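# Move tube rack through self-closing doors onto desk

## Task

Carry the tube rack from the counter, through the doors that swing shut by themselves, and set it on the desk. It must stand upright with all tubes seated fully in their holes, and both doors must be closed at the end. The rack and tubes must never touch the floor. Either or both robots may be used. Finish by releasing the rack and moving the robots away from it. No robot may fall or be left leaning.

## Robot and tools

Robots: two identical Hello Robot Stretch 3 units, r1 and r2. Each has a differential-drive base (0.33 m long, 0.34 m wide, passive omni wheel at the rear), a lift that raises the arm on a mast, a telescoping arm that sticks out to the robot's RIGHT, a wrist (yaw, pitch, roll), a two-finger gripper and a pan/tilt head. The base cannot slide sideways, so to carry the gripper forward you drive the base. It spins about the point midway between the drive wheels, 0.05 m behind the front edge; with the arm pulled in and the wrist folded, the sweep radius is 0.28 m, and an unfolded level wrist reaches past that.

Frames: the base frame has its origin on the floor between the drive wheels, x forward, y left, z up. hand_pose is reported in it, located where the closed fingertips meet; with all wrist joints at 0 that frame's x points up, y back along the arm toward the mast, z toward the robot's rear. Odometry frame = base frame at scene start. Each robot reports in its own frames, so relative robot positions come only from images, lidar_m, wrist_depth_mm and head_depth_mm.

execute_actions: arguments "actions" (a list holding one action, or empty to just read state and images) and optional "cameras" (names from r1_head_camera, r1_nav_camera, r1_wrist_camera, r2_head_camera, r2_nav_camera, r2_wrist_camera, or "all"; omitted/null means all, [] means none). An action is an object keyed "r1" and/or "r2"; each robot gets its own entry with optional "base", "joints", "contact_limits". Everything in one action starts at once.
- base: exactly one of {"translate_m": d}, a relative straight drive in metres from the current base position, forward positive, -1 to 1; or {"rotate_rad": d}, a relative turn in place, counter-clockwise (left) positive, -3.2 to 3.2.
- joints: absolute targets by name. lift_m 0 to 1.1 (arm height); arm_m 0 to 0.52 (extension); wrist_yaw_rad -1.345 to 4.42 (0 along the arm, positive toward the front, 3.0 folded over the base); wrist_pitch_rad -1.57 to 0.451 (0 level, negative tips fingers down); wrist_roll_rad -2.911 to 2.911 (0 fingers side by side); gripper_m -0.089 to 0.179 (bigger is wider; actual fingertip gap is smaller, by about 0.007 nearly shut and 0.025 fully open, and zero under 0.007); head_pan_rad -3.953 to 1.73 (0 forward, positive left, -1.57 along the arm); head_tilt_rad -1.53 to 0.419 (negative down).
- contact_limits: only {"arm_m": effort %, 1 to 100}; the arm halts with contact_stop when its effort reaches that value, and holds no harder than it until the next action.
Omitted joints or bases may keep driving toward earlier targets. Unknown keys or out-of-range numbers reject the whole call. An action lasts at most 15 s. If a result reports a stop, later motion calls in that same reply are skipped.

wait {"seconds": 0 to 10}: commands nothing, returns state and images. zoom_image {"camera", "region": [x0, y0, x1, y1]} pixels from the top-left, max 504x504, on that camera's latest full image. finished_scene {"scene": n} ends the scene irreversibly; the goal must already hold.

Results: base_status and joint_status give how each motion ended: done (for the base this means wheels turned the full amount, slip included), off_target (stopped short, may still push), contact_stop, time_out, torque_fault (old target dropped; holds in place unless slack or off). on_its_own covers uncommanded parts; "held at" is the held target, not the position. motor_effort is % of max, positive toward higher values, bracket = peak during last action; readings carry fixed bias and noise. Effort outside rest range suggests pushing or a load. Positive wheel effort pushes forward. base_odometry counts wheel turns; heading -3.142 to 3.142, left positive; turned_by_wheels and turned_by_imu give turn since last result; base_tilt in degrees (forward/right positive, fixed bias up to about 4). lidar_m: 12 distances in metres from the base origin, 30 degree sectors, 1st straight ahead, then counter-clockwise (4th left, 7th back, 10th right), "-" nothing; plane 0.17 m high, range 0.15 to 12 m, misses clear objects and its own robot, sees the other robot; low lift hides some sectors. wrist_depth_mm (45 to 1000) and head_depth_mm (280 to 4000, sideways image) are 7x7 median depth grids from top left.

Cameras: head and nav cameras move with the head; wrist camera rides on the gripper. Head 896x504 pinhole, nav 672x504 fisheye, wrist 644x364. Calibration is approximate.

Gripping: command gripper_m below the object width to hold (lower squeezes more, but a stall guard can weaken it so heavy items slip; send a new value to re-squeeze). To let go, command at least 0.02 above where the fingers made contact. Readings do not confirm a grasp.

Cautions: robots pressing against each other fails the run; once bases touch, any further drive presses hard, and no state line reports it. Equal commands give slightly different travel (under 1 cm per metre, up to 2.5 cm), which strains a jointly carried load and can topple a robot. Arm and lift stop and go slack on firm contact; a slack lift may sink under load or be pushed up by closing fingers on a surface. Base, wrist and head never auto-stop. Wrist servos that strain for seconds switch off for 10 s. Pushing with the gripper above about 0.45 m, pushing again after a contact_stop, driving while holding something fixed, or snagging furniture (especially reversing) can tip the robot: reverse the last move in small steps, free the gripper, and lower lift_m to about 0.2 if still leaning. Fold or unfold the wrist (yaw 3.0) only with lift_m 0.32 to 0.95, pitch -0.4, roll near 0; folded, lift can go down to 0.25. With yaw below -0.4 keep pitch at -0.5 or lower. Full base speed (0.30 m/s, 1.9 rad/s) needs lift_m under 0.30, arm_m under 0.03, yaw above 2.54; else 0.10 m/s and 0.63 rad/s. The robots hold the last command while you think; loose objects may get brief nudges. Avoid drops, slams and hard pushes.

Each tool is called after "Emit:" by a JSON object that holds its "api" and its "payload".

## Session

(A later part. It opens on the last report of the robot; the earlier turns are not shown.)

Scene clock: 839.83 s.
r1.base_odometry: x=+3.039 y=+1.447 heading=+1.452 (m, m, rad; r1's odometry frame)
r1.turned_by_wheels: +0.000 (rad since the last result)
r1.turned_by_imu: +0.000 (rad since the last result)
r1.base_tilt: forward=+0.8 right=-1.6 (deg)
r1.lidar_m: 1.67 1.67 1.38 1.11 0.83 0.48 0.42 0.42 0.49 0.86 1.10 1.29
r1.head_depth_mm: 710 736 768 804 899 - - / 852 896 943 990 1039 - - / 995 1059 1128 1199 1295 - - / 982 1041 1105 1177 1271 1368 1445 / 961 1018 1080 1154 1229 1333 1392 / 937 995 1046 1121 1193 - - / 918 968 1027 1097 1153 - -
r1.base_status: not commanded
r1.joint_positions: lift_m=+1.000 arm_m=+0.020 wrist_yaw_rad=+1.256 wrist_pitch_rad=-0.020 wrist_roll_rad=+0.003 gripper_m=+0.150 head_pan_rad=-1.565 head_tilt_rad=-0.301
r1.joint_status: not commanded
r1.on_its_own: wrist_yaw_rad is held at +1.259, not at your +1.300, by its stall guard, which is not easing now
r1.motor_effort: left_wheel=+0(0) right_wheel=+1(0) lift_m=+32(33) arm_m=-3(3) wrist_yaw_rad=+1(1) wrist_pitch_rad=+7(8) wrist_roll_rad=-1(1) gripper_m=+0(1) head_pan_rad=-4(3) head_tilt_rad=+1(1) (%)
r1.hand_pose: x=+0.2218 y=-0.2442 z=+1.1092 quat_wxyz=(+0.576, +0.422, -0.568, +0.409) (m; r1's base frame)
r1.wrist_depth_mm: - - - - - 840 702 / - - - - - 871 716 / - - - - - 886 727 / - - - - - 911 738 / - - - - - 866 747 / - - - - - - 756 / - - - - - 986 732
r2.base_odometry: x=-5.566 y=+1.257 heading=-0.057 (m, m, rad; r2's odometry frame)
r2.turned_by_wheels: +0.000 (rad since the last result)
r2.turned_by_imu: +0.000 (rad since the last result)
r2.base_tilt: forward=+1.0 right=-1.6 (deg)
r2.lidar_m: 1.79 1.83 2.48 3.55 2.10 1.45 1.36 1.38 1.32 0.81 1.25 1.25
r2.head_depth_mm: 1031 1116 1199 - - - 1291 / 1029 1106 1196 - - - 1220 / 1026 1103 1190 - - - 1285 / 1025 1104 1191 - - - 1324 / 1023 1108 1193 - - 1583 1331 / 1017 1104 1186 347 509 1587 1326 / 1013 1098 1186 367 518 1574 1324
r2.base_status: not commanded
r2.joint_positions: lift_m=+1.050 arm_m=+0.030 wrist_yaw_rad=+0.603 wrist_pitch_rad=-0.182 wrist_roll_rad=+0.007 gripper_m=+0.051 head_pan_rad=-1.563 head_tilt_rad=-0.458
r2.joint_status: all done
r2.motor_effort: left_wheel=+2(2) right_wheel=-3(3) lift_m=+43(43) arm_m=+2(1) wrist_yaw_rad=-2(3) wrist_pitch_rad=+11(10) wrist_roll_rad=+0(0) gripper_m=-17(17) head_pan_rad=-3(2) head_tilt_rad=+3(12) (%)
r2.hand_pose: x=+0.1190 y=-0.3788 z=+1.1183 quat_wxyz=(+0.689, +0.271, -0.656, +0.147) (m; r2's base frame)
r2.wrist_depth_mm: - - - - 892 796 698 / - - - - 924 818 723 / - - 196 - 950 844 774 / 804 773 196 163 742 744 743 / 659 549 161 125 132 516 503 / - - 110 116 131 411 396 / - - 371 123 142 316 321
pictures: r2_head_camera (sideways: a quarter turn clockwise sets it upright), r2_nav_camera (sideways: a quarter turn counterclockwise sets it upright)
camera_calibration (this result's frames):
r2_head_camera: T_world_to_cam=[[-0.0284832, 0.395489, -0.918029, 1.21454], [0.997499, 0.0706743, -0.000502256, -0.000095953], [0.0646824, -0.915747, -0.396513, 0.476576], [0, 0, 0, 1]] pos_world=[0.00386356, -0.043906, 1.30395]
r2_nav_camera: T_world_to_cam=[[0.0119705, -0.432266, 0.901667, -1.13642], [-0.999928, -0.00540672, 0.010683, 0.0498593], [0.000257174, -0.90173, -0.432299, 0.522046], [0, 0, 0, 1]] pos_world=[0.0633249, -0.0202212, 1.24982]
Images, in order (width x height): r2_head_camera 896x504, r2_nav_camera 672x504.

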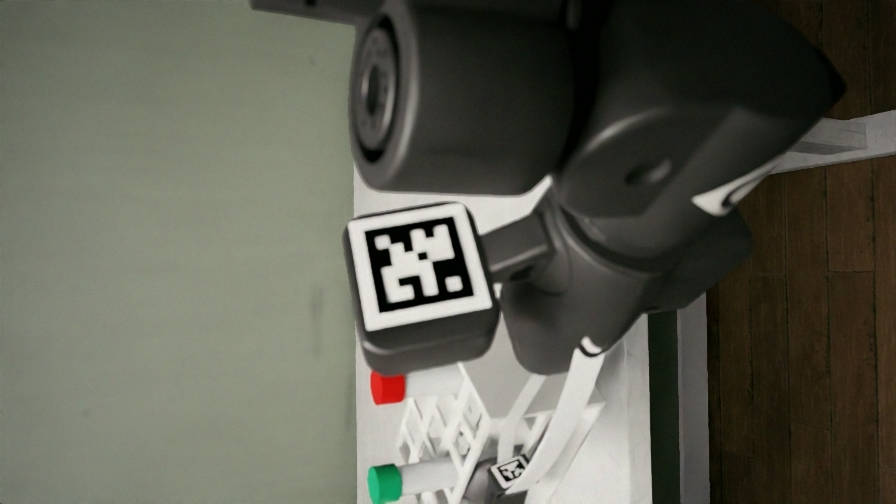

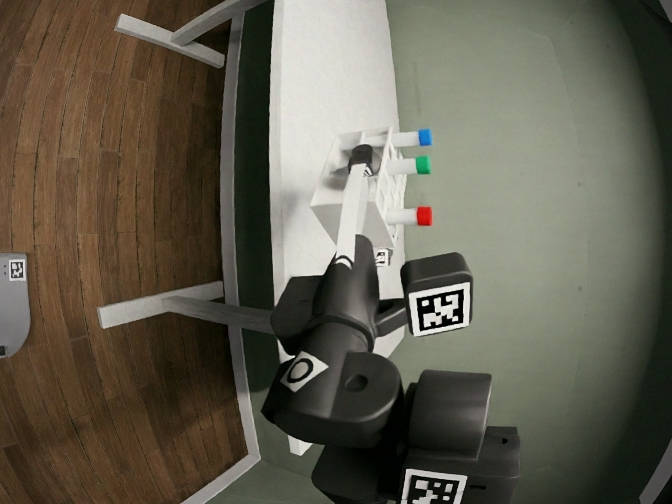

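Emit:
{"api": "execute_actions", "payload": {"actions": [{"r2":{"base":{"translate_m":0.3},"joints":{"wrist_yaw_rad":0.3,"arm_m":0.45},"contact_limits":{"arm_m":30}}}], "cameras": ["r2_head_camera","r2_nav_camera","r2_wrist_camera"]}}

Scene clock: 848.27 s.
r1.base_odometry: x=+3.039 y=+1.447 heading=+1.452 (m, m, rad; r1's odometry frame)
r1.turned_by_wheels: +0.000 (rad since the last result)
r1.turned_by_imu: -0.002 (rad since the last result)
r1.base_tilt: forward=+0.9 right=-1.5 (deg)
r1.lidar_m: 1.67 1.66 1.38 1.11 0.83 0.48 0.42 0.42 0.49 0.86 1.10 1.29
r1.head_depth_mm: 710 737 766 800 896 - - / 853 894 941 991 1031 - - / 996 1061 1127 1205 1287 - - / 980 1036 1105 1179 1275 1371 1454 / 958 1022 1081 1149 1235 1325 1394 / 938 990 1054 1117 1186 - - / 917 967 1029 1083 1153 - -
r1.base_status: not commanded
r1.joint_positions: lift_m=+1.000 arm_m=+0.020 wrist_yaw_rad=+1.256 wrist_pitch_rad=-0.020 wrist_roll_rad=+0.003 gripper_m=+0.150 head_pan_rad=-1.565 head_tilt_rad=-0.301
r1.joint_status: not commanded
r1.on_its_own: wrist_yaw_rad is held at +1.259, not at your +1.300, by its stall guard, which is not easing now
r1.motor_effort: left_wheel=+0(0) right_wheel=+0(0) lift_m=+32(32) arm_m=-3(3) wrist_yaw_rad=+2(2) wrist_pitch_rad=+7(8) wrist_roll_rad=+0(0) gripper_m=+1(1) head_pan_rad=-3(4) head_tilt_rad=+1(1) (%)
r1.hand_pose: x=+0.2218 y=-0.2442 z=+1.1092 quat_wxyz=(+0.576, +0.422, -0.568, +0.409) (m; r1's base frame)
r1.wrist_depth_mm: - - - - - 848 689 / - - - - - 858 714 / - - - - - 877 731 / - - - - - 901 738 / - - - - - 869 757 / - - - - - - 752 / - - - - - 994 734
r2.base_odometry: x=-5.266 y=+1.239 heading=-0.057 (m, m, rad; r2's odometry frame)
r2.turned_by_wheels: +0.000 (rad since the last result)
r2.turned_by_imu: +0.000 (rad since the last result)
r2.base_tilt: forward=+1.0 right=-1.7 (deg)
r2.lidar_m: 1.50 1.53 2.08 3.57 2.57 1.76 1.66 1.69 0.92 1.21 1.06 1.02
r2.head_depth_mm: 1004 1071 1187 817 571 1567 1324 / 1005 1066 1202 819 570 1581 1330 / 1003 1073 - 819 570 1536 1323 / 999 1078 797 821 569 1533 1324 / 999 1084 1150 820 570 1535 1328 / 991 1078 1163 819 572 1543 1329 / 994 1077 1158 822 573 1537 1325
r2.base_status: done
r2.joint_positions: lift_m=+1.050 arm_m=+0.450 wrist_yaw_rad=+0.301 wrist_pitch_rad=-0.182 wrist_roll_rad=+0.007 gripper_m=+0.051 head_pan_rad=-1.563 head_tilt_rad=-0.458
r2.joint_status: all done
r2.motor_effort: left_wheel=+2(5) right_wheel=-3(4) lift_m=+44(44) arm_m=+1(2) wrist_yaw_rad=-1(3) wrist_pitch_rad=+10(11) wrist_roll_rad=+0(0) gripper_m=-16(16) head_pan_rad=-2(3) head_tilt_rad=+3(2) (%)
r2.contact_limits: arm_m 30 (drawing in: default 17, maximum 28; extending or still: default 24, maximum 39)
r2.hand_pose: x=+0.0520 y=-0.8312 z=+1.1183 quat_wxyz=(+0.704, +0.170, -0.689, +0.041) (m; r2's base frame)
r2.wrist_depth_mm: 600 557 523 488 452 423 399 / 657 596 547 507 476 448 421 / 710 637 154 515 496 469 437 / 723 673 193 164 523 503 462 / 538 535 161 125 132 501 477 / 412 411 109 116 130 412 394 / 334 331 317 123 143 317 321
pictures: r2_head_camera (sideways: a quarter turn clockwise sets it upright), r2_nav_camera (sideways: a quarter turn counterclockwise sets it upright), r2_wrist_camera
camera_calibration (this result's frames):
r2_head_camera: T_world_to_cam=[[-0.0284508, 0.395179, -0.918164, 1.21471], [0.997505, 0.0705984, -0.000523693, -0.0000680766], [0.0646139, -0.915887, -0.396201, 0.476171], [0, 0, 0, 1]] pos_world=[0.00386022, -0.0439051, 1.30396]
r2_nav_camera: T_world_to_cam=[[0.0119353, -0.43196, 0.901814, -1.13661], [-0.999929, -0.00532715, 0.0106822, 0.0498603], [0.000189826, -0.901877, -0.431992, 0.521647], [0, 0, 0, 1]] pos_world=[0.0633235, -0.0202433, 1.24983]
r2_wrist_camera: T_world_to_cam=[[-0.938911, -0.34402, -0.00985137, -0.221677], [-0.111919, 0.332272, -0.93652, 1.35992], [0.325455, -0.878206, -0.350476, -0.195445], [0, 0, 0, 1]] pos_world=[0.00767481, -0.699766, 1.20291]
Images, in order (width x height): r2_head_camera 896x504, r2_nav_camera 672x504, r2_wrist_camera 644x364.

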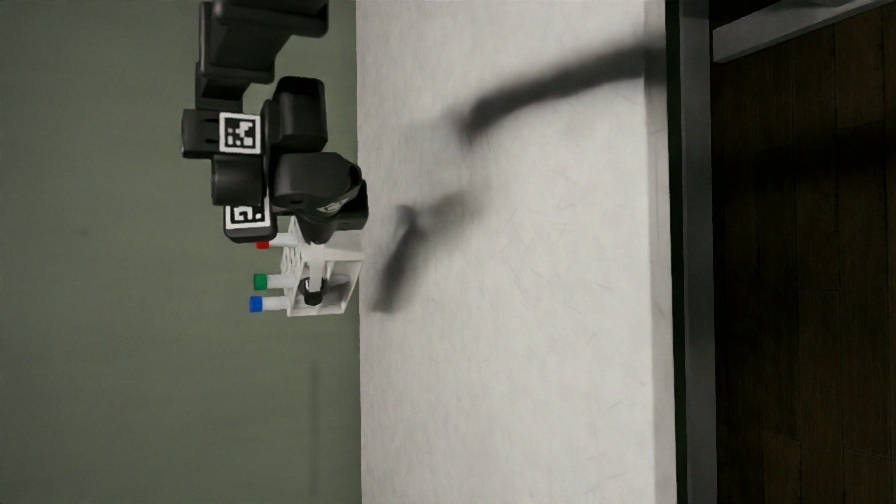

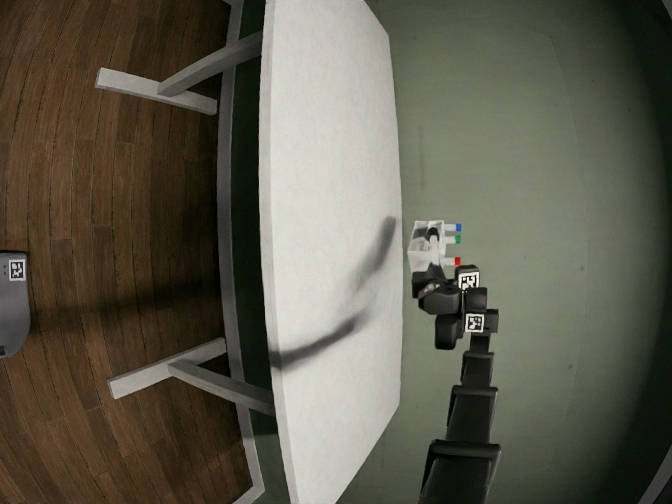

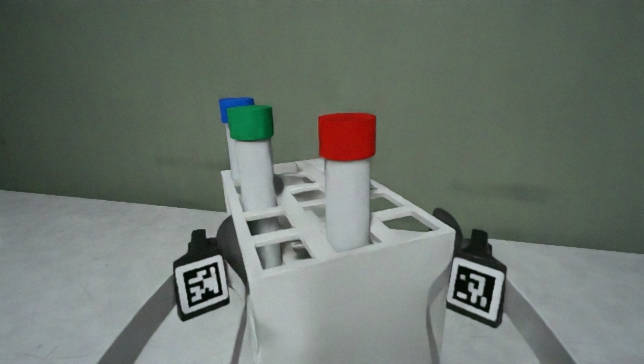

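Emit:
{"api": "execute_actions", "payload": {"actions": [{"r2":{"joints":{"lift_m":0.99}}}], "cameras": ["r2_head_camera","r2_wrist_camera"]}}

Scene clock: 852.63 s.
r1.base_odometry: x=+3.039 y=+1.447 heading=+1.452 (m, m, rad; r1's odometry frame)
r1.turned_by_wheels: +0.000 (rad since the last result)
r1.turned_by_imu: -0.001 (rad since the last result)
r1.base_tilt: forward=+0.9 right=-1.6 (deg)
r1.lidar_m: 1.67 1.67 1.38 1.11 0.83 0.48 0.42 0.42 0.49 0.86 1.10 1.29
r1.head_depth_mm: 712 739 769 802 900 - - / 849 898 937 989 1034 - - / 997 1064 1132 1200 1294 - - / 986 1038 1108 1189 1269 1363 1457 / 957 1014 1087 1158 1236 1328 1410 / 937 985 1051 1118 1192 - - / 919 974 1026 1092 1152 - -
r1.base_status: not commanded
r1.joint_positions: lift_m=+1.000 arm_m=+0.020 wrist_yaw_rad=+1.256 wrist_pitch_rad=-0.020 wrist_roll_rad=+0.003 gripper_m=+0.150 head_pan_rad=-1.565 head_tilt_rad=-0.301
r1.joint_status: not commanded
r1.on_its_own: wrist_yaw_rad is held at +1.259, not at your +1.300, by its stall guard, which is not easing now
r1.motor_effort: left_wheel=+0(0) right_wheel=+0(0) lift_m=+32(33) arm_m=-3(3) wrist_yaw_rad=+2(2) wrist_pitch_rad=+8(8) wrist_roll_rad=+0(1) gripper_m=+1(0) head_pan_rad=-4(4) head_tilt_rad=+1(1) (%)
r1.hand_pose: x=+0.2218 y=-0.2442 z=+1.1092 quat_wxyz=(+0.576, +0.422, -0.568, +0.409) (m; r1's base frame)
r1.wrist_depth_mm: - - - - - 845 698 / - - - - - 881 711 / - - - - - 900 730 / - - - - - 909 732 / - - - - - 875 755 / - - - - - - 765 / - - - - - 979 741
r2.base_odometry: x=-5.266 y=+1.239 heading=-0.057 (m, m, rad; r2's odometry frame)
r2.turned_by_wheels: +0.000 (rad since the last result)
r2.turned_by_imu: +0.000 (rad since the last result)
r2.base_tilt: forward=+1.0 right=-1.6 (deg)
r2.lidar_m: 1.49 1.52 2.08 3.58 2.56 1.76 1.66 1.68 0.92 1.21 1.06 1.02
r2.head_depth_mm: 1003 1088 1159 751 569 1569 1322 / 1002 1085 - 819 570 1573 1322 / 1004 1085 - 773 570 1538 1327 / 1003 1086 1137 797 571 1528 1323 / 999 1077 1151 821 570 1540 1331 / 997 1078 1160 820 570 1538 1329 / 997 1075 1161 823 572 1543 1330
r2.base_status: not commanded
r2.joint_positions: lift_m=+0.990 arm_m=+0.450 wrist_yaw_rad=+0.301 wrist_pitch_rad=-0.182 wrist_roll_rad=+0.007 gripper_m=+0.051 head_pan_rad=-1.563 head_tilt_rad=-0.458
r2.joint_status: all done
r2.motor_effort: left_wheel=+2(1) right_wheel=-3(2) lift_m=+24(43) arm_m=+3(2) wrist_yaw_rad=+0(1) wrist_pitch_rad=+11(11) wrist_roll_rad=+0(0) gripper_m=-16(15) head_pan_rad=-4(3) head_tilt_rad=+3(3) (%)
r2.hand_pose: x=+0.0520 y=-0.8312 z=+1.0590 quat_wxyz=(+0.704, +0.170, -0.689, +0.041) (m; r2's base frame)
r2.wrist_depth_mm: 605 560 522 481 450 426 401 / 653 600 547 512 474 445 421 / 692 634 154 511 501 468 438 / 620 595 196 162 511 492 458 / 415 412 160 125 131 397 390 / 319 313 109 116 130 318 300 / 257 253 244 123 142 243 246
pictures: r2_head_camera (sideways: a quarter turn clockwise sets it upright), r2_wrist_camera
camera_calibration (this result's frames):
r2_head_camera: T_world_to_cam=[[-0.0284509, 0.395179, -0.918163, 1.21471], [0.997505, 0.0705986, -0.000523689, -0.0000680814], [0.0646141, -0.915887, -0.396201, 0.476171], [0, 0, 0, 1]] pos_world=[0.00386023, -0.0439051, 1.30396]
r2_wrist_camera: T_world_to_cam=[[-0.938911, -0.344019, -0.00985192, -0.22226], [-0.111918, 0.332272, -0.93652, 1.30437], [0.325454, -0.878206, -0.350476, -0.216234], [0, 0, 0, 1]] pos_world=[0.00767471, -0.699766, 1.1436]
Images, in order (width x height): r2_head_camera 896x504, r2_wrist_camera 644x364.

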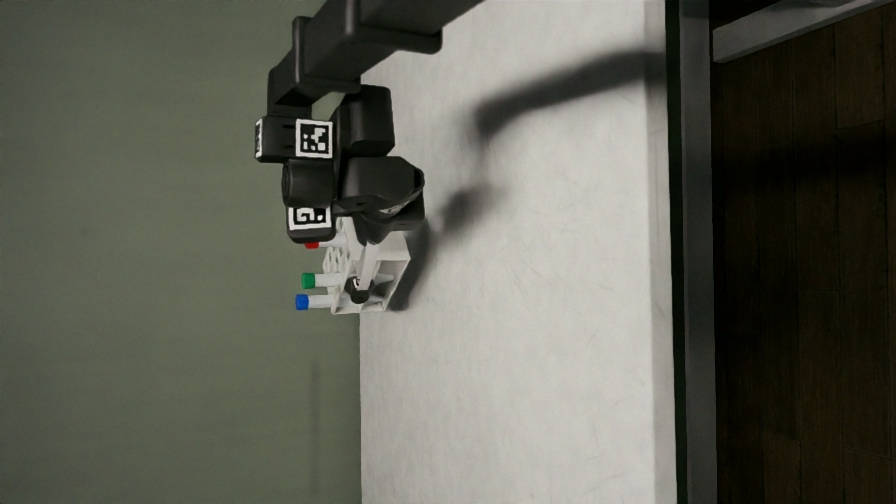

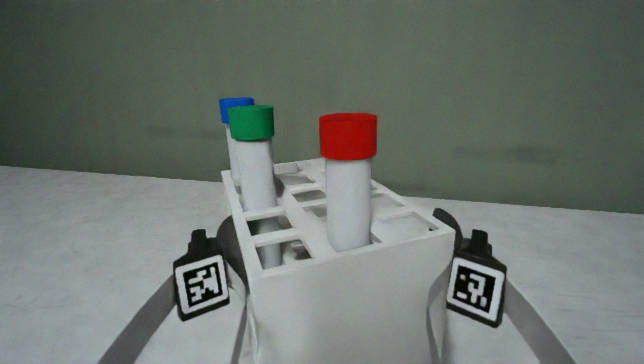

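Emit:
{"api": "execute_actions", "payload": {"actions": [{"r2":{"joints":{"lift_m":0.965}}}], "cameras": []}}

Emit:
{"api": "wait", "payload": {"seconds": 1}}

Scene clock: 855.70 s.
r1.base_odometry: x=+3.039 y=+1.447 heading=+1.452 (m, m, rad; r1's odometry frame)
r1.turned_by_wheels: +0.000 (rad since the last result)
r1.turned_by_imu: -0.001 (rad since the last result)
r1.base_tilt: forward=+0.9 right=-1.5 (deg)
r1.lidar_m: 1.66 1.67 1.38 1.11 0.83 0.48 0.42 0.42 0.49 0.86 1.10 1.29
r1.head_depth_mm: 712 737 769 798 900 - - / 855 889 939 986 1039 - - / 1000 1060 1127 1208 1295 - - / 987 1035 1108 1181 1270 1373 1453 / 959 1014 1080 1156 1237 1330 1410 / 930 987 1055 1122 1191 - - / 912 969 1025 1088 1159 - -
r1.base_status: not commanded
r1.joint_positions: lift_m=+1.000 arm_m=+0.020 wrist_yaw_rad=+1.256 wrist_pitch_rad=-0.020 wrist_roll_rad=+0.003 gripper_m=+0.150 head_pan_rad=-1.565 head_tilt_rad=-0.301
r1.joint_status: not commanded
r1.on_its_own: wrist_yaw_rad is held at +1.259, not at your +1.300, by its stall guard, which is not easing now
r1.motor_effort: left_wheel=+0(0) right_wheel=+0(1) lift_m=+32(31) arm_m=-3(3) wrist_yaw_rad=+1(2) wrist_pitch_rad=+8(8) wrist_roll_rad=-1(0) gripper_m=+0(0) head_pan_rad=-4(4) head_tilt_rad=+1(1) (%)
r1.hand_pose: x=+0.2218 y=-0.2442 z=+1.1092 quat_wxyz=(+0.576, +0.422, -0.568, +0.409) (m; r1's base frame)
r1.wrist_depth_mm: - - - - - 835 710 / - - - - - 867 713 / - - - - - 879 718 / - - - - - 915 739 / - - - - - 870 767 / - - - - - - 754 / - - - - - 983 747
r2.base_odometry: x=-5.266 y=+1.239 heading=-0.057 (m, m, rad; r2's odometry frame)
r2.turned_by_wheels: +0.000 (rad since the last result)
r2.turned_by_imu: +0.000 (rad since the last result)
r2.base_tilt: forward=+1.0 right=-1.5 (deg)
r2.lidar_m: 1.50 1.52 2.07 3.57 2.57 1.76 1.66 1.69 0.92 1.21 1.06 1.02
r2.head_depth_mm: 1005 1088 1174 - 569 1567 1325 / 1005 1088 1149 771 571 1575 1325 / 1003 1087 1154 750 571 1521 1319 / 1001 1082 1149 774 570 1522 1331 / 997 1078 1149 823 571 1532 1325 / 996 1079 1162 823 572 1531 1330 / 996 1077 1160 823 571 1536 1324
r2.base_status: not commanded
r2.joint_positions: lift_m=+0.965 arm_m=+0.450 wrist_yaw_rad=+0.301 wrist_pitch_rad=-0.182 wrist_roll_rad=+0.007 gripper_m=+0.051 head_pan_rad=-1.563 head_tilt_rad=-0.458
r2.joint_status: all done
r2.motor_effort: left_wheel=+2(1) right_wheel=-2(2) lift_m=+24(19) arm_m=+1(2) wrist_yaw_rad=-2(1) wrist_pitch_rad=+11(11) wrist_roll_rad=+0(0) gripper_m=-16(16) head_pan_rad=-3(3) head_tilt_rad=+3(3) (%)
r2.hand_pose: x=+0.0520 y=-0.8312 z=+1.0340 quat_wxyz=(+0.704, +0.170, -0.689, +0.041) (m; r2's base frame)
r2.wrist_depth_mm: 607 560 519 482 451 427 397 / 652 594 541 508 474 447 422 / 687 631 154 509 500 464 440 / 535 525 196 162 498 477 448 / 363 359 160 125 132 348 334 / 279 274 109 116 130 279 262 / 223 222 213 124 143 214 214
pictures: none
No camera images: the call's "cameras" was empty. Leave "cameras" out to get every camera's image.

Scene clock: 856.70 s.
r1.base_odometry: x=+3.039 y=+1.447 heading=+1.452 (m, m, rad; r1's odometry frame)
r1.turned_by_wheels: +0.000 (rad since the last result)
r1.turned_by_imu: +0.000 (rad since the last result)
r1.base_tilt: forward=+0.7 right=-1.5 (deg)
r1.lidar_m: 1.67 1.67 1.38 1.11 0.83 0.48 0.42 0.42 0.49 0.86 1.10 1.29
r1.head_depth_mm: 712 737 768 805 896 - - / 851 892 939 989 1031 - - / 1000 1056 1127 1208 1299 - - / 983 1044 1099 1183 1264 1369 1451 / 965 1018 1074 1143 1224 1337 1405 / 934 994 1047 1123 1189 - - / 920 972 1023 1087 1153 - -
r1.base_status: not commanded
r1.joint_positions: lift_m=+1.000 arm_m=+0.020 wrist_yaw_rad=+1.256 wrist_pitch_rad=-0.020 wrist_roll_rad=+0.003 gripper_m=+0.150 head_pan_rad=-1.565 head_tilt_rad=-0.301
r1.joint_status: not commanded
r1.on_its_own: wrist_yaw_rad is held at +1.259, not at your +1.300, by its stall guard, which is not easing now
r1.motor_effort: left_wheel=+0(0) right_wheel=+0(1) lift_m=+32(31) arm_m=-3(3) wrist_yaw_rad=+2(2) wrist_pitch_rad=+7(8) wrist_roll_rad=+0(0) gripper_m=+1(0) head_pan_rad=-3(4) head_tilt_rad=+1(1) (%)
r1.hand_pose: x=+0.2218 y=-0.2442 z=+1.1092 quat_wxyz=(+0.576, +0.422, -0.568, +0.409) (m; r1's base frame)
r1.wrist_depth_mm: - - - - - 841 700 / - - - - - 882 715 / - - - - - 886 722 / - - - - - 904 738 / - - - - - 871 754 / - - - - - - 748 / - - - - - 993 738
r2.base_odometry: x=-5.266 y=+1.239 heading=-0.057 (m, m, rad; r2's odometry frame)
r2.turned_by_wheels: +0.000 (rad since the last result)
r2.turned_by_imu: +0.000 (rad since the last result)
r2.base_tilt: forward=+1.0 right=-1.7 (deg)
r2.lidar_m: 1.50 1.53 2.09 3.57 2.56 1.76 1.66 1.69 0.92 1.21 1.06 1.02
r2.head_depth_mm: 1001 1088 1169 - 569 1577 1323 / 1005 1090 1151 772 570 1571 1327 / 1001 1085 1152 750 571 1529 1331 / 1001 1080 1151 772 571 1540 1322 / 1001 1083 1148 820 571 1535 1327 / 997 1081 1163 823 571 1535 1327 / 993 1072 1154 823 571 1531 1324
r2.base_status: not commanded
r2.joint_positions: lift_m=+0.965 arm_m=+0.450 wrist_yaw_rad=+0.301 wrist_pitch_rad=-0.182 wrist_roll_rad=+0.007 gripper_m=+0.051 head_pan_rad=-1.563 head_tilt_rad=-0.458
r2.joint_status: all done
r2.motor_effort: left_wheel=+2(1) right_wheel=-2(2) lift_m=+24(19) arm_m=+3(2) wrist_yaw_rad=-1(1) wrist_pitch_rad=+11(11) wrist_roll_rad=+0(0) gripper_m=-16(16) head_pan_rad=-2(3) head_tilt_rad=+3(3) (%)
r2.hand_pose: x=+0.0520 y=-0.8312 z=+1.0340 quat_wxyz=(+0.704, +0.170, -0.689, +0.041) (m; r2's base frame)
r2.wrist_depth_mm: 610 560 523 482 448 427 403 / 647 608 561 508 477 440 416 / 708 634 153 518 497 462 437 / 531 524 195 163 500 479 450 / 366 360 162 125 132 344 341 / 277 274 109 117 131 277 264 / 223 222 212 123 143 212 215
wait: 1.00 s; at rest by 0.27 s
pictures: r1_head_camera (sideways: a quarter turn clockwise sets it upright), r1_nav_camera (sideways: a quarter turn counterclockwise sets it upright), r1_wrist_camera, r2_head_camera (sideways: a quarter turn clockwise sets it upright), r2_nav_camera (sideways: a quarter turn counterclockwise sets it upright), r2_wrist_camera
camera_calibration (this result's frames):
r1_head_camera: T_world_to_cam=[[0.0286008, 0.327635, -0.944371, 1.25011], [0.999467, 0.00551925, 0.0321843, -0.0473191], [0.0157569, -0.944788, -0.327303, 0.38513], [0, 0, 0, 1]] pos_world=[0.00547129, -0.0454517, 1.30814]
r1_nav_camera: T_world_to_cam=[[-0.0530832, -0.330208, 0.942414, -1.18154], [-0.998288, 0.040758, -0.0419494, 0.108027], [-0.0245589, -0.943028, -0.331806, 0.387918], [0, 0, 0, 1]] pos_world=[0.0546489, -0.0287404, 1.24675]
r1_wrist_camera: T_world_to_cam=[[-0.340844, -0.939493, -0.034335, -0.118805], [-0.222619, 0.116141, -0.967963, 1.17579], [0.913382, -0.322281, -0.248735, 0.157617], [0, 0, 0, 1]] pos_world=[0.077294, -0.197377, 1.17324]
r2_head_camera: T_world_to_cam=[[-0.0284509, 0.395179, -0.918163, 1.21471], [0.997505, 0.0705985, -0.000523685, -0.0000680863], [0.064614, -0.915887, -0.396201, 0.476171], [0, 0, 0, 1]] pos_world=[0.00386022, -0.0439051, 1.30396]
r2_nav_camera: T_world_to_cam=[[0.0119354, -0.43196, 0.901814, -1.13661], [-0.999929, -0.00532727, 0.0106822, 0.0498603], [0.000189933, -0.901877, -0.431992, 0.521647], [0, 0, 0, 1]] pos_world=[0.0633235, -0.0202432, 1.24983]
r2_wrist_camera: T_world_to_cam=[[-0.938911, -0.344019, -0.00985173, -0.222507], [-0.111918, 0.332272, -0.93652, 1.28097], [0.325454, -0.878206, -0.350476, -0.224992], [0, 0, 0, 1]] pos_world=[0.00767473, -0.699766, 1.11861]
Images, in order (width x height): r1_head_camera 896x504, r1_nav_camera 672x504, r1_wrist_camera 644x364, r2_head_camera 896x504, r2_nav_camera 672x504, r2_wrist_camera 644x364.

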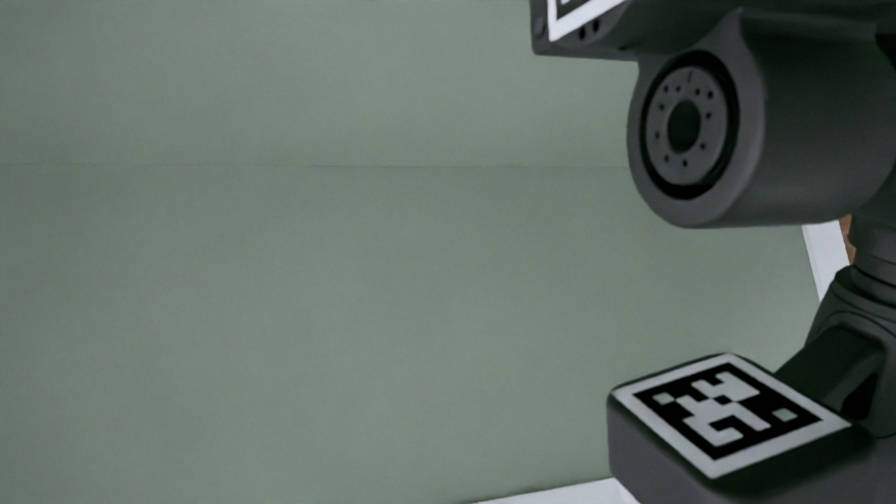

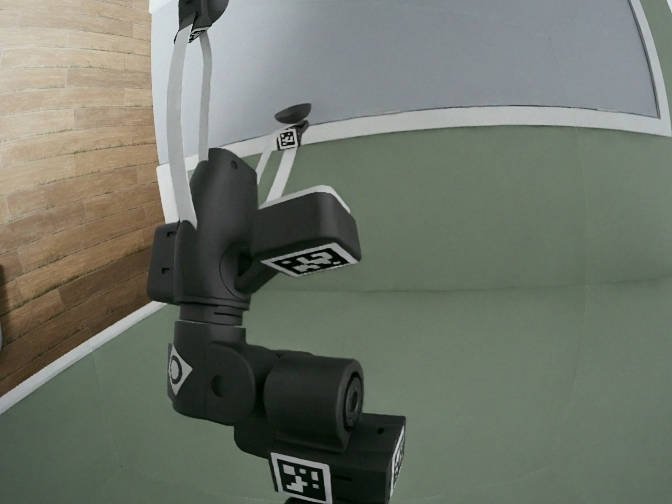

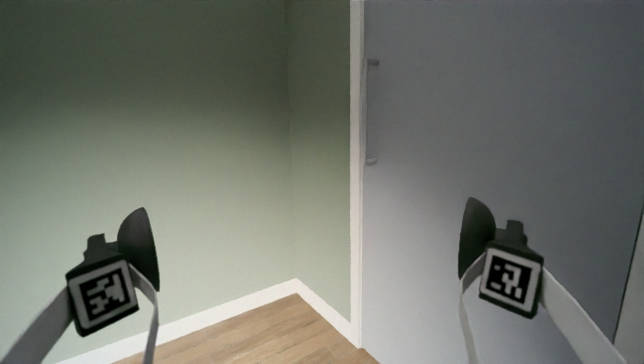

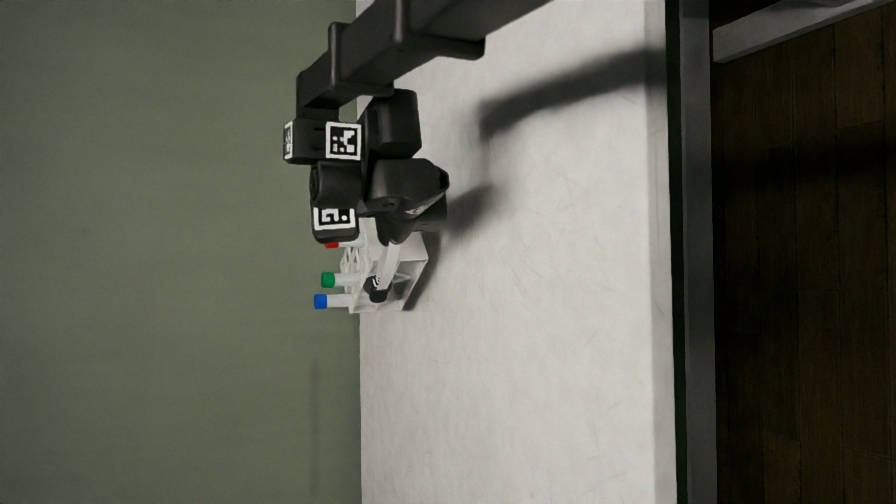

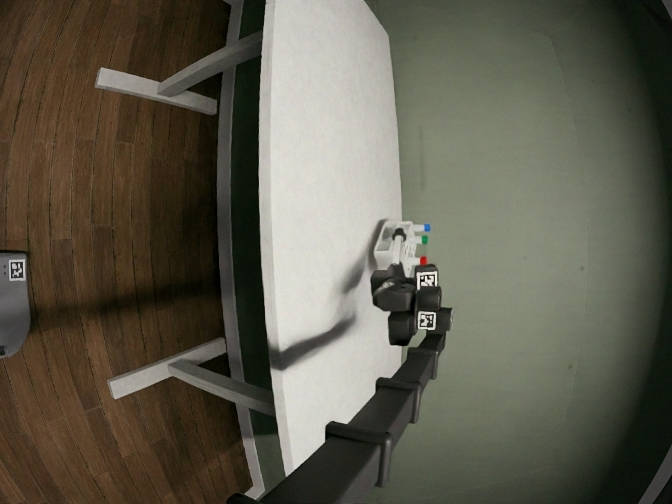

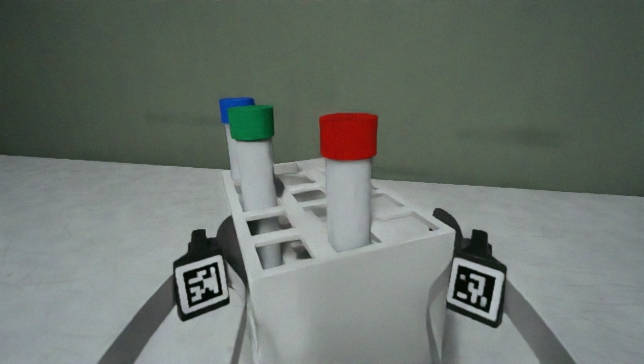

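Emit:
{"api": "execute_actions", "payload": {"actions": [{"r2":{"joints":{"lift_m":0.945}}}], "cameras": ["r2_head_camera","r2_wrist_camera"]}}

Scene clock: 859.73 s.
r1.base_odometry: x=+3.039 y=+1.447 heading=+1.452 (m, m, rad; r1's odometry frame)
r1.turned_by_wheels: +0.000 (rad since the last result)
r1.turned_by_imu: -0.001 (rad since the last result)
r1.base_tilt: forward=+0.8 right=-1.4 (deg)
r1.lidar_m: 1.67 1.66 1.38 1.11 0.83 0.48 0.42 0.42 0.49 0.86 1.10 1.29
r1.head_depth_mm: 711 737 766 800 898 - - / 853 893 938 988 1042 - - / 992 1057 1128 1197 1291 - - / 979 1042 1113 1182 1277 1364 1459 / 954 1020 1083 1154 1230 1321 1409 / 940 995 1052 1121 1184 - - / 918 969 1022 1102 1150 - -
r1.base_status: not commanded
r1.joint_positions: lift_m=+1.000 arm_m=+0.020 wrist_yaw_rad=+1.256 wrist_pitch_rad=-0.020 wrist_roll_rad=+0.003 gripper_m=+0.150 head_pan_rad=-1.565 head_tilt_rad=-0.301
r1.joint_status: not commanded
r1.on_its_own: wrist_yaw_rad is held at +1.259, not at your +1.300, by its stall guard, which is not easing now
r1.motor_effort: left_wheel=+0(1) right_wheel=+0(0) lift_m=+33(32) arm_m=-3(3) wrist_yaw_rad=+1(2) wrist_pitch_rad=+8(8) wrist_roll_rad=+0(0) gripper_m=+0(1) head_pan_rad=-3(3) head_tilt_rad=+1(1) (%)
r1.hand_pose: x=+0.2218 y=-0.2442 z=+1.1092 quat_wxyz=(+0.576, +0.422, -0.568, +0.409) (m; r1's base frame)
r1.wrist_depth_mm: - - - - - 843 692 / - - - - - 875 719 / - - - - - 892 730 / - - - - - 917 738 / - - - - - 880 745 / - - - - - - 749 / - - - - - 973 741
r2.base_odometry: x=-5.266 y=+1.239 heading=-0.057 (m, m, rad; r2's odometry frame)
r2.turned_by_wheels: +0.000 (rad since the last result)
r2.turned_by_imu: +0.000 (rad since the last result)
r2.base_tilt: forward=+0.9 right=-1.6 (deg)
r2.lidar_m: 1.50 1.53 2.08 3.58 2.56 1.76 1.66 1.69 0.92 1.21 1.06 1.02
r2.head_depth_mm: 1004 1089 1174 - 547 1553 1326 / 1004 1084 1152 749 570 1576 1326 / 1002 1083 1155 729 570 1534 1322 / 1002 1081 1151 774 571 1535 1328 / 996 1080 1163 821 572 1539 1329 / 997 1084 1157 822 570 1535 1327 / 997 1074 1158 823 570 1525 1327
r2.base_status: not commanded
r2.joint_positions: lift_m=+0.945 arm_m=+0.450 wrist_yaw_rad=+0.301 wrist_pitch_rad=-0.182 wrist_roll_rad=+0.007 gripper_m=+0.051 head_pan_rad=-1.563 head_tilt_rad=-0.458
r2.joint_status: all done
r2.motor_effort: left_wheel=+1(2) right_wheel=-3(2) lift_m=+25(20) arm_m=+3(3) wrist_yaw_rad=+1(0) wrist_pitch_rad=+11(11) wrist_roll_rad=+0(0) gripper_m=-16(15) head_pan_rad=-3(2) head_tilt_rad=+3(3) (%)
r2.hand_pose: x=+0.0520 y=-0.8312 z=+1.0140 quat_wxyz=(+0.704, +0.170, -0.689, +0.041) (m; r2's base frame)
r2.wrist_depth_mm: 608 555 514 478 455 426 398 / 657 592 548 518 468 447 419 / 694 626 153 520 496 470 434 / 470 459 195 163 442 435 427 / 325 319 161 125 132 305 301 / 245 244 109 117 131 245 235 / 198 197 188 124 143 188 190
pictures: r2_head_camera (sideways: a quarter turn clockwise sets it upright), r2_wrist_camera
camera_calibration (this result's frames):
r2_head_camera: T_world_to_cam=[[-0.0284509, 0.395179, -0.918164, 1.21471], [0.997505, 0.0705987, -0.000523695, -0.000068074], [0.0646142, -0.915887, -0.396201, 0.476171], [0, 0, 0, 1]] pos_world=[0.00386023, -0.0439051, 1.30396]
r2_wrist_camera: T_world_to_cam=[[-0.938911, -0.344019, -0.00985177, -0.222704], [-0.111919, 0.332272, -0.93652, 1.26223], [0.325454, -0.878206, -0.350476, -0.232006], [0, 0, 0, 1]] pos_world=[0.00767474, -0.699766, 1.09859]
Images, in order (width x height): r2_head_camera 896x504, r2_wrist_camera 644x364.

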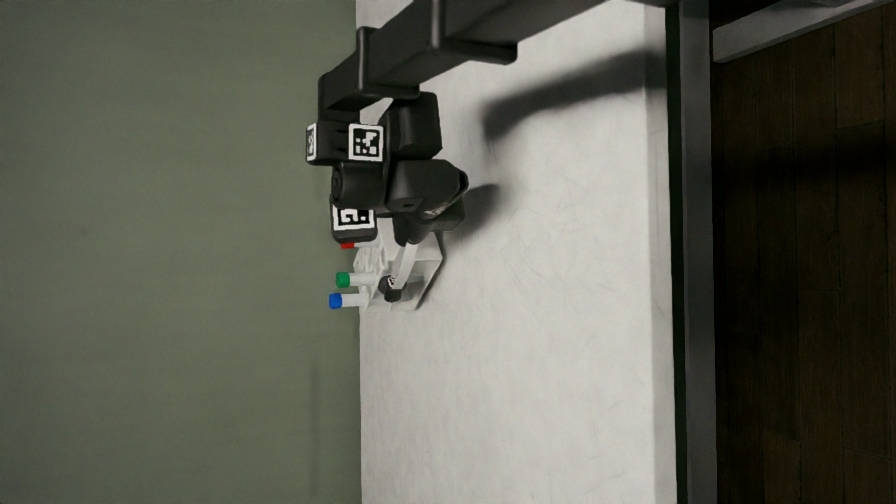

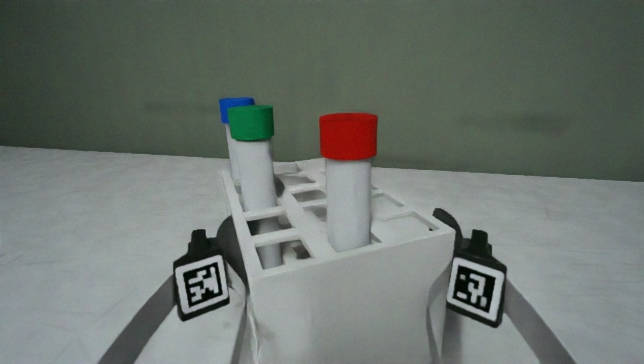

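Emit:
{"api": "execute_actions", "payload": {"actions": [{"r2":{"joints":{"lift_m":0.93}}}], "cameras": ["r2_head_camera","r2_wrist_camera"]}}

Scene clock: 864.10 s.
r1.base_odometry: x=+3.039 y=+1.447 heading=+1.452 (m, m, rad; r1's odometry frame)
r1.turned_by_wheels: +0.000 (rad since the last result)
r1.turned_by_imu: -0.001 (rad since the last result)
r1.base_tilt: forward=+0.8 right=-1.5 (deg)
r1.lidar_m: 1.67 1.67 1.38 1.11 0.83 0.48 0.42 0.42 0.49 0.87 1.10 1.29
r1.head_depth_mm: 712 737 766 803 898 - - / 850 895 936 993 1040 - - / 998 1059 1131 1199 1289 - - / 976 1044 1103 1184 1276 1364 1447 / 965 1015 1074 1155 1242 1318 1407 / 933 990 1053 1115 1199 - - / 915 967 1023 1084 1155 - -
r1.base_status: not commanded
r1.joint_positions: lift_m=+1.000 arm_m=+0.020 wrist_yaw_rad=+1.256 wrist_pitch_rad=-0.020 wrist_roll_rad=+0.003 gripper_m=+0.150 head_pan_rad=-1.565 head_tilt_rad=-0.301
r1.joint_status: not commanded
r1.on_its_own: wrist_yaw_rad is held at +1.259, not at your +1.300, by its stall guard, which is not easing now
r1.motor_effort: left_wheel=+0(0) right_wheel=+1(0) lift_m=+32(32) arm_m=-3(3) wrist_yaw_rad=+2(2) wrist_pitch_rad=+8(8) wrist_roll_rad=-1(0) gripper_m=+0(1) head_pan_rad=-4(3) head_tilt_rad=+1(1) (%)
r1.hand_pose: x=+0.2218 y=-0.2442 z=+1.1092 quat_wxyz=(+0.576, +0.422, -0.568, +0.409) (m; r1's base frame)
r1.wrist_depth_mm: - - - - - 853 697 / - - - - - 868 720 / - - - - - 898 733 / - - - - - 906 739 / - - - - - 857 760 / - - - - - - 764 / - - - - - 967 731
r2.base_odometry: x=-5.266 y=+1.239 heading=-0.057 (m, m, rad; r2's odometry frame)
r2.turned_by_wheels: +0.000 (rad since the last result)
r2.turned_by_imu: +0.000 (rad since the last result)
r2.base_tilt: forward=+1.0 right=-1.5 (deg)
r2.lidar_m: 1.50 1.52 2.08 3.57 2.57 1.77 1.66 1.69 0.92 1.21 1.06 1.02
r2.head_depth_mm: 1005 1091 1174 - 546 1539 1322 / 1005 1088 1165 729 571 1570 1324 / 1002 1089 1167 730 569 1528 1328 / 999 1080 1166 772 571 1526 1329 / 999 1081 1156 822 571 1532 1326 / 995 1081 1157 822 572 1543 1325 / 994 1073 1160 822 571 1535 1326
r2.base_status: not commanded
r2.joint_positions: lift_m=+0.930 arm_m=+0.450 wrist_yaw_rad=+0.301 wrist_pitch_rad=-0.172 wrist_roll_rad=+0.007 gripper_m=+0.051 head_pan_rad=-1.563 head_tilt_rad=-0.458
r2.joint_status: all done
r2.motor_effort: left_wheel=+1(2) right_wheel=-2(3) lift_m=+23(22) arm_m=+2(2) wrist_yaw_rad=-1(2) wrist_pitch_rad=+7(10) wrist_roll_rad=+0(0) gripper_m=-16(16) head_pan_rad=-2(3) head_tilt_rad=+2(3) (%)
r2.hand_pose: x=+0.0522 y=-0.8319 z=+1.0016 quat_wxyz=(+0.703, +0.166, -0.690, +0.045) (m; r2's base frame)
r2.wrist_depth_mm: 606 573 523 481 455 429 401 / 651 593 563 510 470 446 421 / 671 632 154 510 496 471 434 / 443 433 195 162 410 407 401 / 301 296 160 124 132 282 281 / 227 227 109 117 130 226 214 / 182 180 173 123 143 173 175
pictures: r2_head_camera (sideways: a quarter turn clockwise sets it upright), r2_wrist_camera
camera_calibration (this result's frames):
r2_head_camera: T_world_to_cam=[[-0.0284508, 0.395178, -0.918164, 1.21471], [0.997505, 0.0705982, -0.000523742, -0.0000680131], [0.0646138, -0.915888, -0.396201, 0.47617], [0, 0, 0, 1]] pos_world=[0.00386021, -0.0439051, 1.30396]
r2_wrist_camera: T_world_to_cam=[[-0.938882, -0.344112, -0.00935198, -0.22344], [-0.109073, 0.323145, -0.940043, 1.24664], [0.326502, -0.881569, -0.340928, -0.249428], [0, 0, 0, 1]] pos_world=[0.00762861, -0.69962, 1.08476]
Images, in order (width x height): r2_head_camera 896x504, r2_wrist_camera 644x364.

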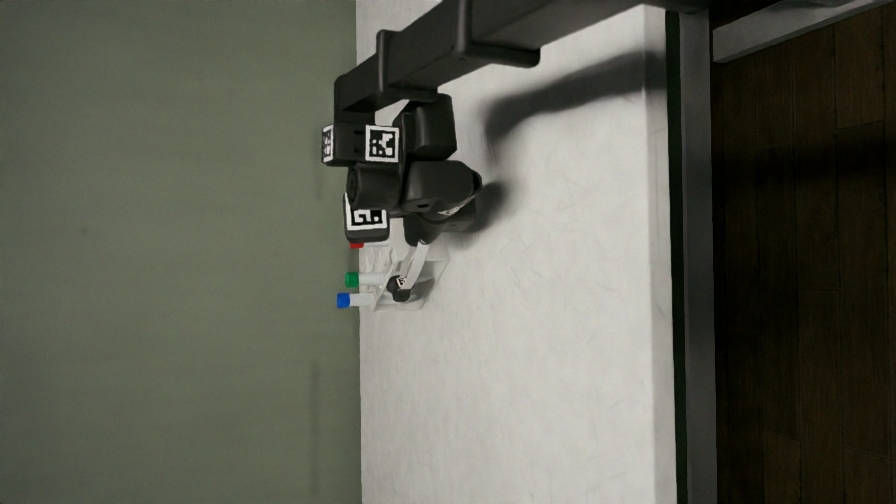

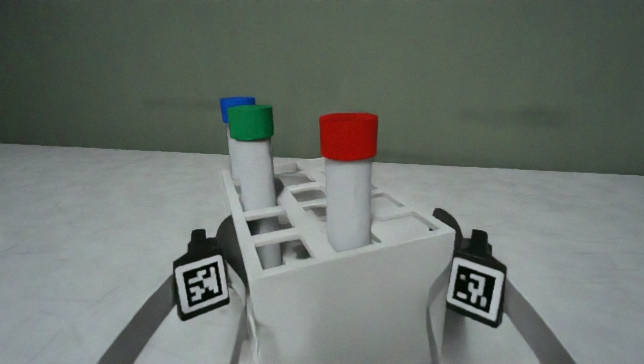

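Touching (pitch effort dropped). Release and withdraw.

Emit:
{"api": "execute_actions", "payload": {"actions": [{"r2":{"joints":{"gripper_m":0.15}}}], "cameras": []}}

Emit:
{"api": "execute_actions", "payload": {"actions": [{"r2":{"base":{"translate_m":-0.06},"joints":{"arm_m":0.25}}}], "cameras": ["r2_head_camera","r2_wrist_camera"]}}

Scene clock: 868.13 s.
r1.base_odometry: x=+3.039 y=+1.447 heading=+1.452 (m, m, rad; r1's odometry frame)
r1.turned_by_wheels: +0.000 (rad since the last result)
r1.turned_by_imu: -0.001 (rad since the last result)
r1.base_tilt: forward=+0.9 right=-1.5 (deg)
r1.lidar_m: 1.67 1.67 1.38 1.11 0.83 0.48 0.42 0.42 0.49 0.86 1.10 1.29
r1.head_depth_mm: 709 737 766 801 896 - - / 854 889 937 994 1039 - - / 996 1053 1127 1202 1299 - - / 985 1039 1109 1183 1270 1358 1448 / 958 1015 1079 1154 1234 1335 1393 / 934 988 1053 1123 1185 - - / 920 967 1024 1087 1145 - -
r1.base_status: not commanded
r1.joint_positions: lift_m=+1.000 arm_m=+0.020 wrist_yaw_rad=+1.256 wrist_pitch_rad=-0.020 wrist_roll_rad=+0.003 gripper_m=+0.150 head_pan_rad=-1.565 head_tilt_rad=-0.301
r1.joint_status: not commanded
r1.on_its_own: wrist_yaw_rad is held at +1.259, not at your +1.300, by its stall guard, which is not easing now
r1.motor_effort: left_wheel=+0(0) right_wheel=+0(0) lift_m=+32(33) arm_m=-3(3) wrist_yaw_rad=+2(2) wrist_pitch_rad=+7(7) wrist_roll_rad=+0(1) gripper_m=+1(1) head_pan_rad=-3(4) head_tilt_rad=+1(1) (%)
r1.hand_pose: x=+0.2218 y=-0.2442 z=+1.1092 quat_wxyz=(+0.576, +0.422, -0.568, +0.409) (m; r1's base frame)
r1.wrist_depth_mm: - - - - - 863 694 / - - - - - 858 711 / - - - - - 890 728 / - - - - - 925 741 / - - - - - 865 755 / - - - - - - 750 / - - - - - 965 738
r2.base_odometry: x=-5.266 y=+1.239 heading=-0.057 (m, m, rad; r2's odometry frame)
r2.turned_by_wheels: +0.000 (rad since the last result)
r2.turned_by_imu: +0.000 (rad since the last result)
r2.base_tilt: forward=+1.0 right=-1.7 (deg)
r2.lidar_m: 1.50 1.53 2.08 3.57 2.57 1.76 1.66 1.69 0.92 1.21 1.06 1.02
r2.head_depth_mm: 1007 1087 1171 - 546 1544 1323 / 1005 1086 1160 730 571 1571 1330 / 998 1085 1167 728 571 1528 1325 / 1003 1080 1167 779 570 1537 1324 / 997 1080 1162 823 571 1538 1328 / 998 1078 1159 823 572 1544 1324 / 995 1077 1153 823 571 1538 1330
r2.base_status: not commanded
r2.joint_positions: lift_m=+0.930 arm_m=+0.450 wrist_yaw_rad=+0.301 wrist_pitch_rad=-0.173 wrist_roll_rad=+0.007 gripper_m=+0.150 head_pan_rad=-1.563 head_tilt_rad=-0.458
r2.joint_status: all done
r2.motor_effort: left_wheel=+1(1) right_wheel=-2(3) lift_m=+24(24) arm_m=+2(2) wrist_yaw_rad=-1(0) wrist_pitch_rad=+8(8) wrist_roll_rad=+0(0) gripper_m=+1(83) head_pan_rad=-2(2) head_tilt_rad=+3(3) (%)
r2.hand_pose: x=+0.0522 y=-0.8318 z=+1.0011 quat_wxyz=(+0.703, +0.167, -0.690, +0.044) (m; r2's base frame)
r2.wrist_depth_mm: 606 553 523 485 451 431 405 / 662 606 557 512 476 443 423 / 684 635 150 518 502 461 442 / 429 428 164 173 411 410 397 / 300 311 149 127 269 298 276 / 227 - 112 128 207 216 214 / 189 180 119 137 170 174 168
pictures: none
No camera images: the call's "cameras" was empty. Leave "cameras" out to get every camera's image.

Scene clock: 870.83 s.
r1.base_odometry: x=+3.039 y=+1.447 heading=+1.452 (m, m, rad; r1's odometry frame)
r1.turned_by_wheels: +0.000 (rad since the last result)
r1.turned_by_imu: -0.001 (rad since the last result)
r1.base_tilt: forward=+0.8 right=-1.5 (deg)
r1.lidar_m: 1.67 1.67 1.38 1.11 0.83 0.48 0.42 0.42 0.49 0.86 1.10 1.29
r1.head_depth_mm: 710 737 769 801 897 - - / 850 893 939 984 1031 - - / 999 1056 1123 1205 1289 - - / 987 1045 1109 1182 1266 1364 1457 / 956 1013 1076 1153 1238 1326 1396 / 939 990 1047 1127 1189 - - / 914 972 1026 1087 1144 - -
r1.base_status: not commanded
r1.joint_positions: lift_m=+1.000 arm_m=+0.020 wrist_yaw_rad=+1.256 wrist_pitch_rad=-0.020 wrist_roll_rad=+0.003 gripper_m=+0.150 head_pan_rad=-1.565 head_tilt_rad=-0.301
r1.joint_status: not commanded
r1.on_its_own: wrist_yaw_rad is held at +1.259, not at your +1.300, by its stall guard, which is not easing now
r1.motor_effort: left_wheel=+0(0) right_wheel=-1(0) lift_m=+32(31) arm_m=-3(3) wrist_yaw_rad=+1(2) wrist_pitch_rad=+8(7) wrist_roll_rad=-1(1) gripper_m=+0(0) head_pan_rad=-3(4) head_tilt_rad=+1(1) (%)
r1.hand_pose: x=+0.2218 y=-0.2442 z=+1.1092 quat_wxyz=(+0.576, +0.422, -0.568, +0.409) (m; r1's base frame)
r1.wrist_depth_mm: - - - - - 860 690 / - - - - - 875 714 / - - - - - 881 727 / - - - - - 923 730 / - - - - - 869 748 / - - - - - - 752 / - - - - - 976 737
r2.base_odometry: x=-5.326 y=+1.243 heading=-0.057 (m, m, rad; r2's odometry frame)
r2.turned_by_wheels: +0.000 (rad since the last result)
r2.turned_by_imu: +0.000 (rad since the last result)
r2.base_tilt: forward=+1.0 right=-1.7 (deg)
r2.lidar_m: 1.56 1.58 2.17 3.56 2.46 1.70 1.60 1.62 0.89 1.21 1.23 1.06
r2.head_depth_mm: 1008 1097 1174 937 525 1526 1233 / 1011 1090 1174 - 525 1575 1323 / 1006 1091 1176 938 - 1569 1321 / 1004 1087 1171 790 547 1566 1328 / 1003 1086 1166 816 570 1538 1331 / 998 1083 1163 822 572 1538 1328 / 998 1082 1164 824 571 1532 1327
r2.base_status: done
r2.joint_positions: lift_m=+0.930 arm_m=+0.250 wrist_yaw_rad=+0.301 wrist_pitch_rad=-0.173 wrist_roll_rad=+0.007 gripper_m=+0.150 head_pan_rad=-1.563 head_tilt_rad=-0.458
r2.joint_status: all done
r2.motor_effort: left_wheel=+1(2) right_wheel=-3(8) lift_m=+24(24) arm_m=-2(2) wrist_yaw_rad=+0(1) wrist_pitch_rad=+8(8) wrist_roll_rad=+0(0) gripper_m=+0(1) head_pan_rad=-3(2) head_tilt_rad=+3(3) (%)
r2.hand_pose: x=+0.0522 y=-0.6323 z=+1.0011 quat_wxyz=(+0.703, +0.167, -0.690, +0.044) (m; r2's base frame)
r2.wrist_depth_mm: 853 791 722 691 633 591 563 / 916 808 783 712 673 620 583 / 849 797 671 315 670 631 599 / 447 437 392 326 382 404 404 / 300 316 290 289 287 301 280 / 225 - 222 221 218 218 215 / 189 181 180 178 177 176 169
pictures: r2_head_camera (sideways: a quarter turn clockwise sets it upright), r2_wrist_camera
camera_calibration (this result's frames):
r2_head_camera: T_world_to_cam=[[-0.02845, 0.395074, -0.918208, 1.21477], [0.997505, 0.0705983, -0.000530855, -0.0000587516], [0.0646142, -0.915932, -0.396097, 0.476035], [0, 0, 0, 1]] pos_world=[0.00386022, -0.0439049, 1.30397]
r2_wrist_camera: T_world_to_cam=[[-0.938914, -0.344022, -0.00943392, -0.154673], [-0.109549, 0.324746, -0.939435, 1.18212], [0.32625, -0.881016, -0.342596, -0.0715813], [0, 0, 0, 1]] pos_world=[0.00762881, -0.500165, 1.08454]
Images, in order (width x height): r2_head_camera 896x504, r2_wrist_camera 644x364.

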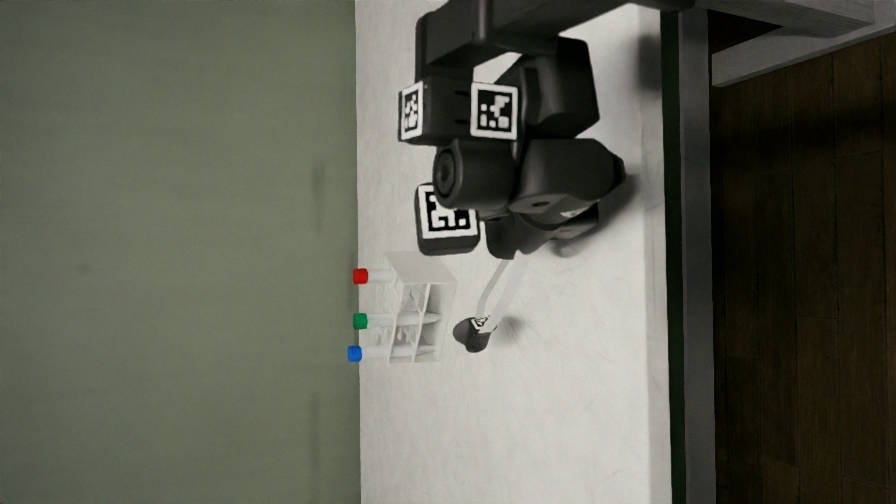

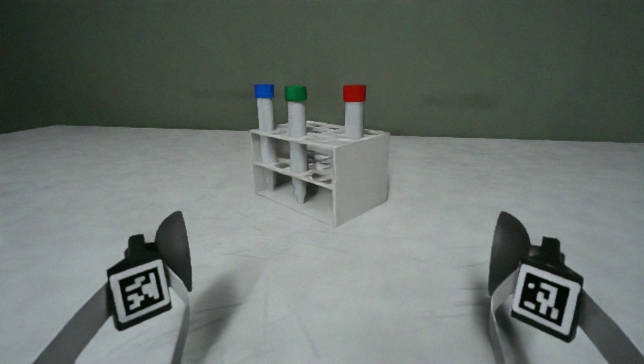

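Emit:
{"api": "zoom_image", "payload": {"camera": "r2_head_camera", "region": [320, 230, 480, 380]}}

Emit:
{"api": "zoom_image", "payload": {"camera": "r2_wrist_camera", "region": [230, 70, 410, 230]}}

Region (320, 230, 480, 380) of r2_head_camera's 896x504 image, scaled by 3.150, with more detail than that image has; it fills the top 472 rows of this view, and the rest is white.

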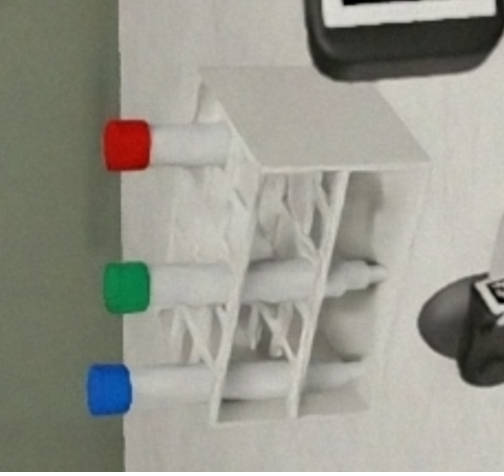

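Region (230, 70, 410, 230) of r2_wrist_camera's 644x364 image, scaled by 2.800.

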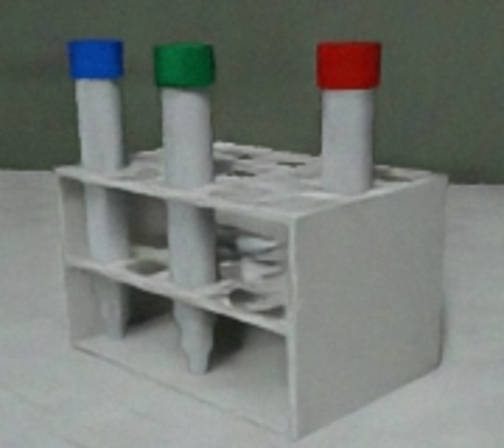

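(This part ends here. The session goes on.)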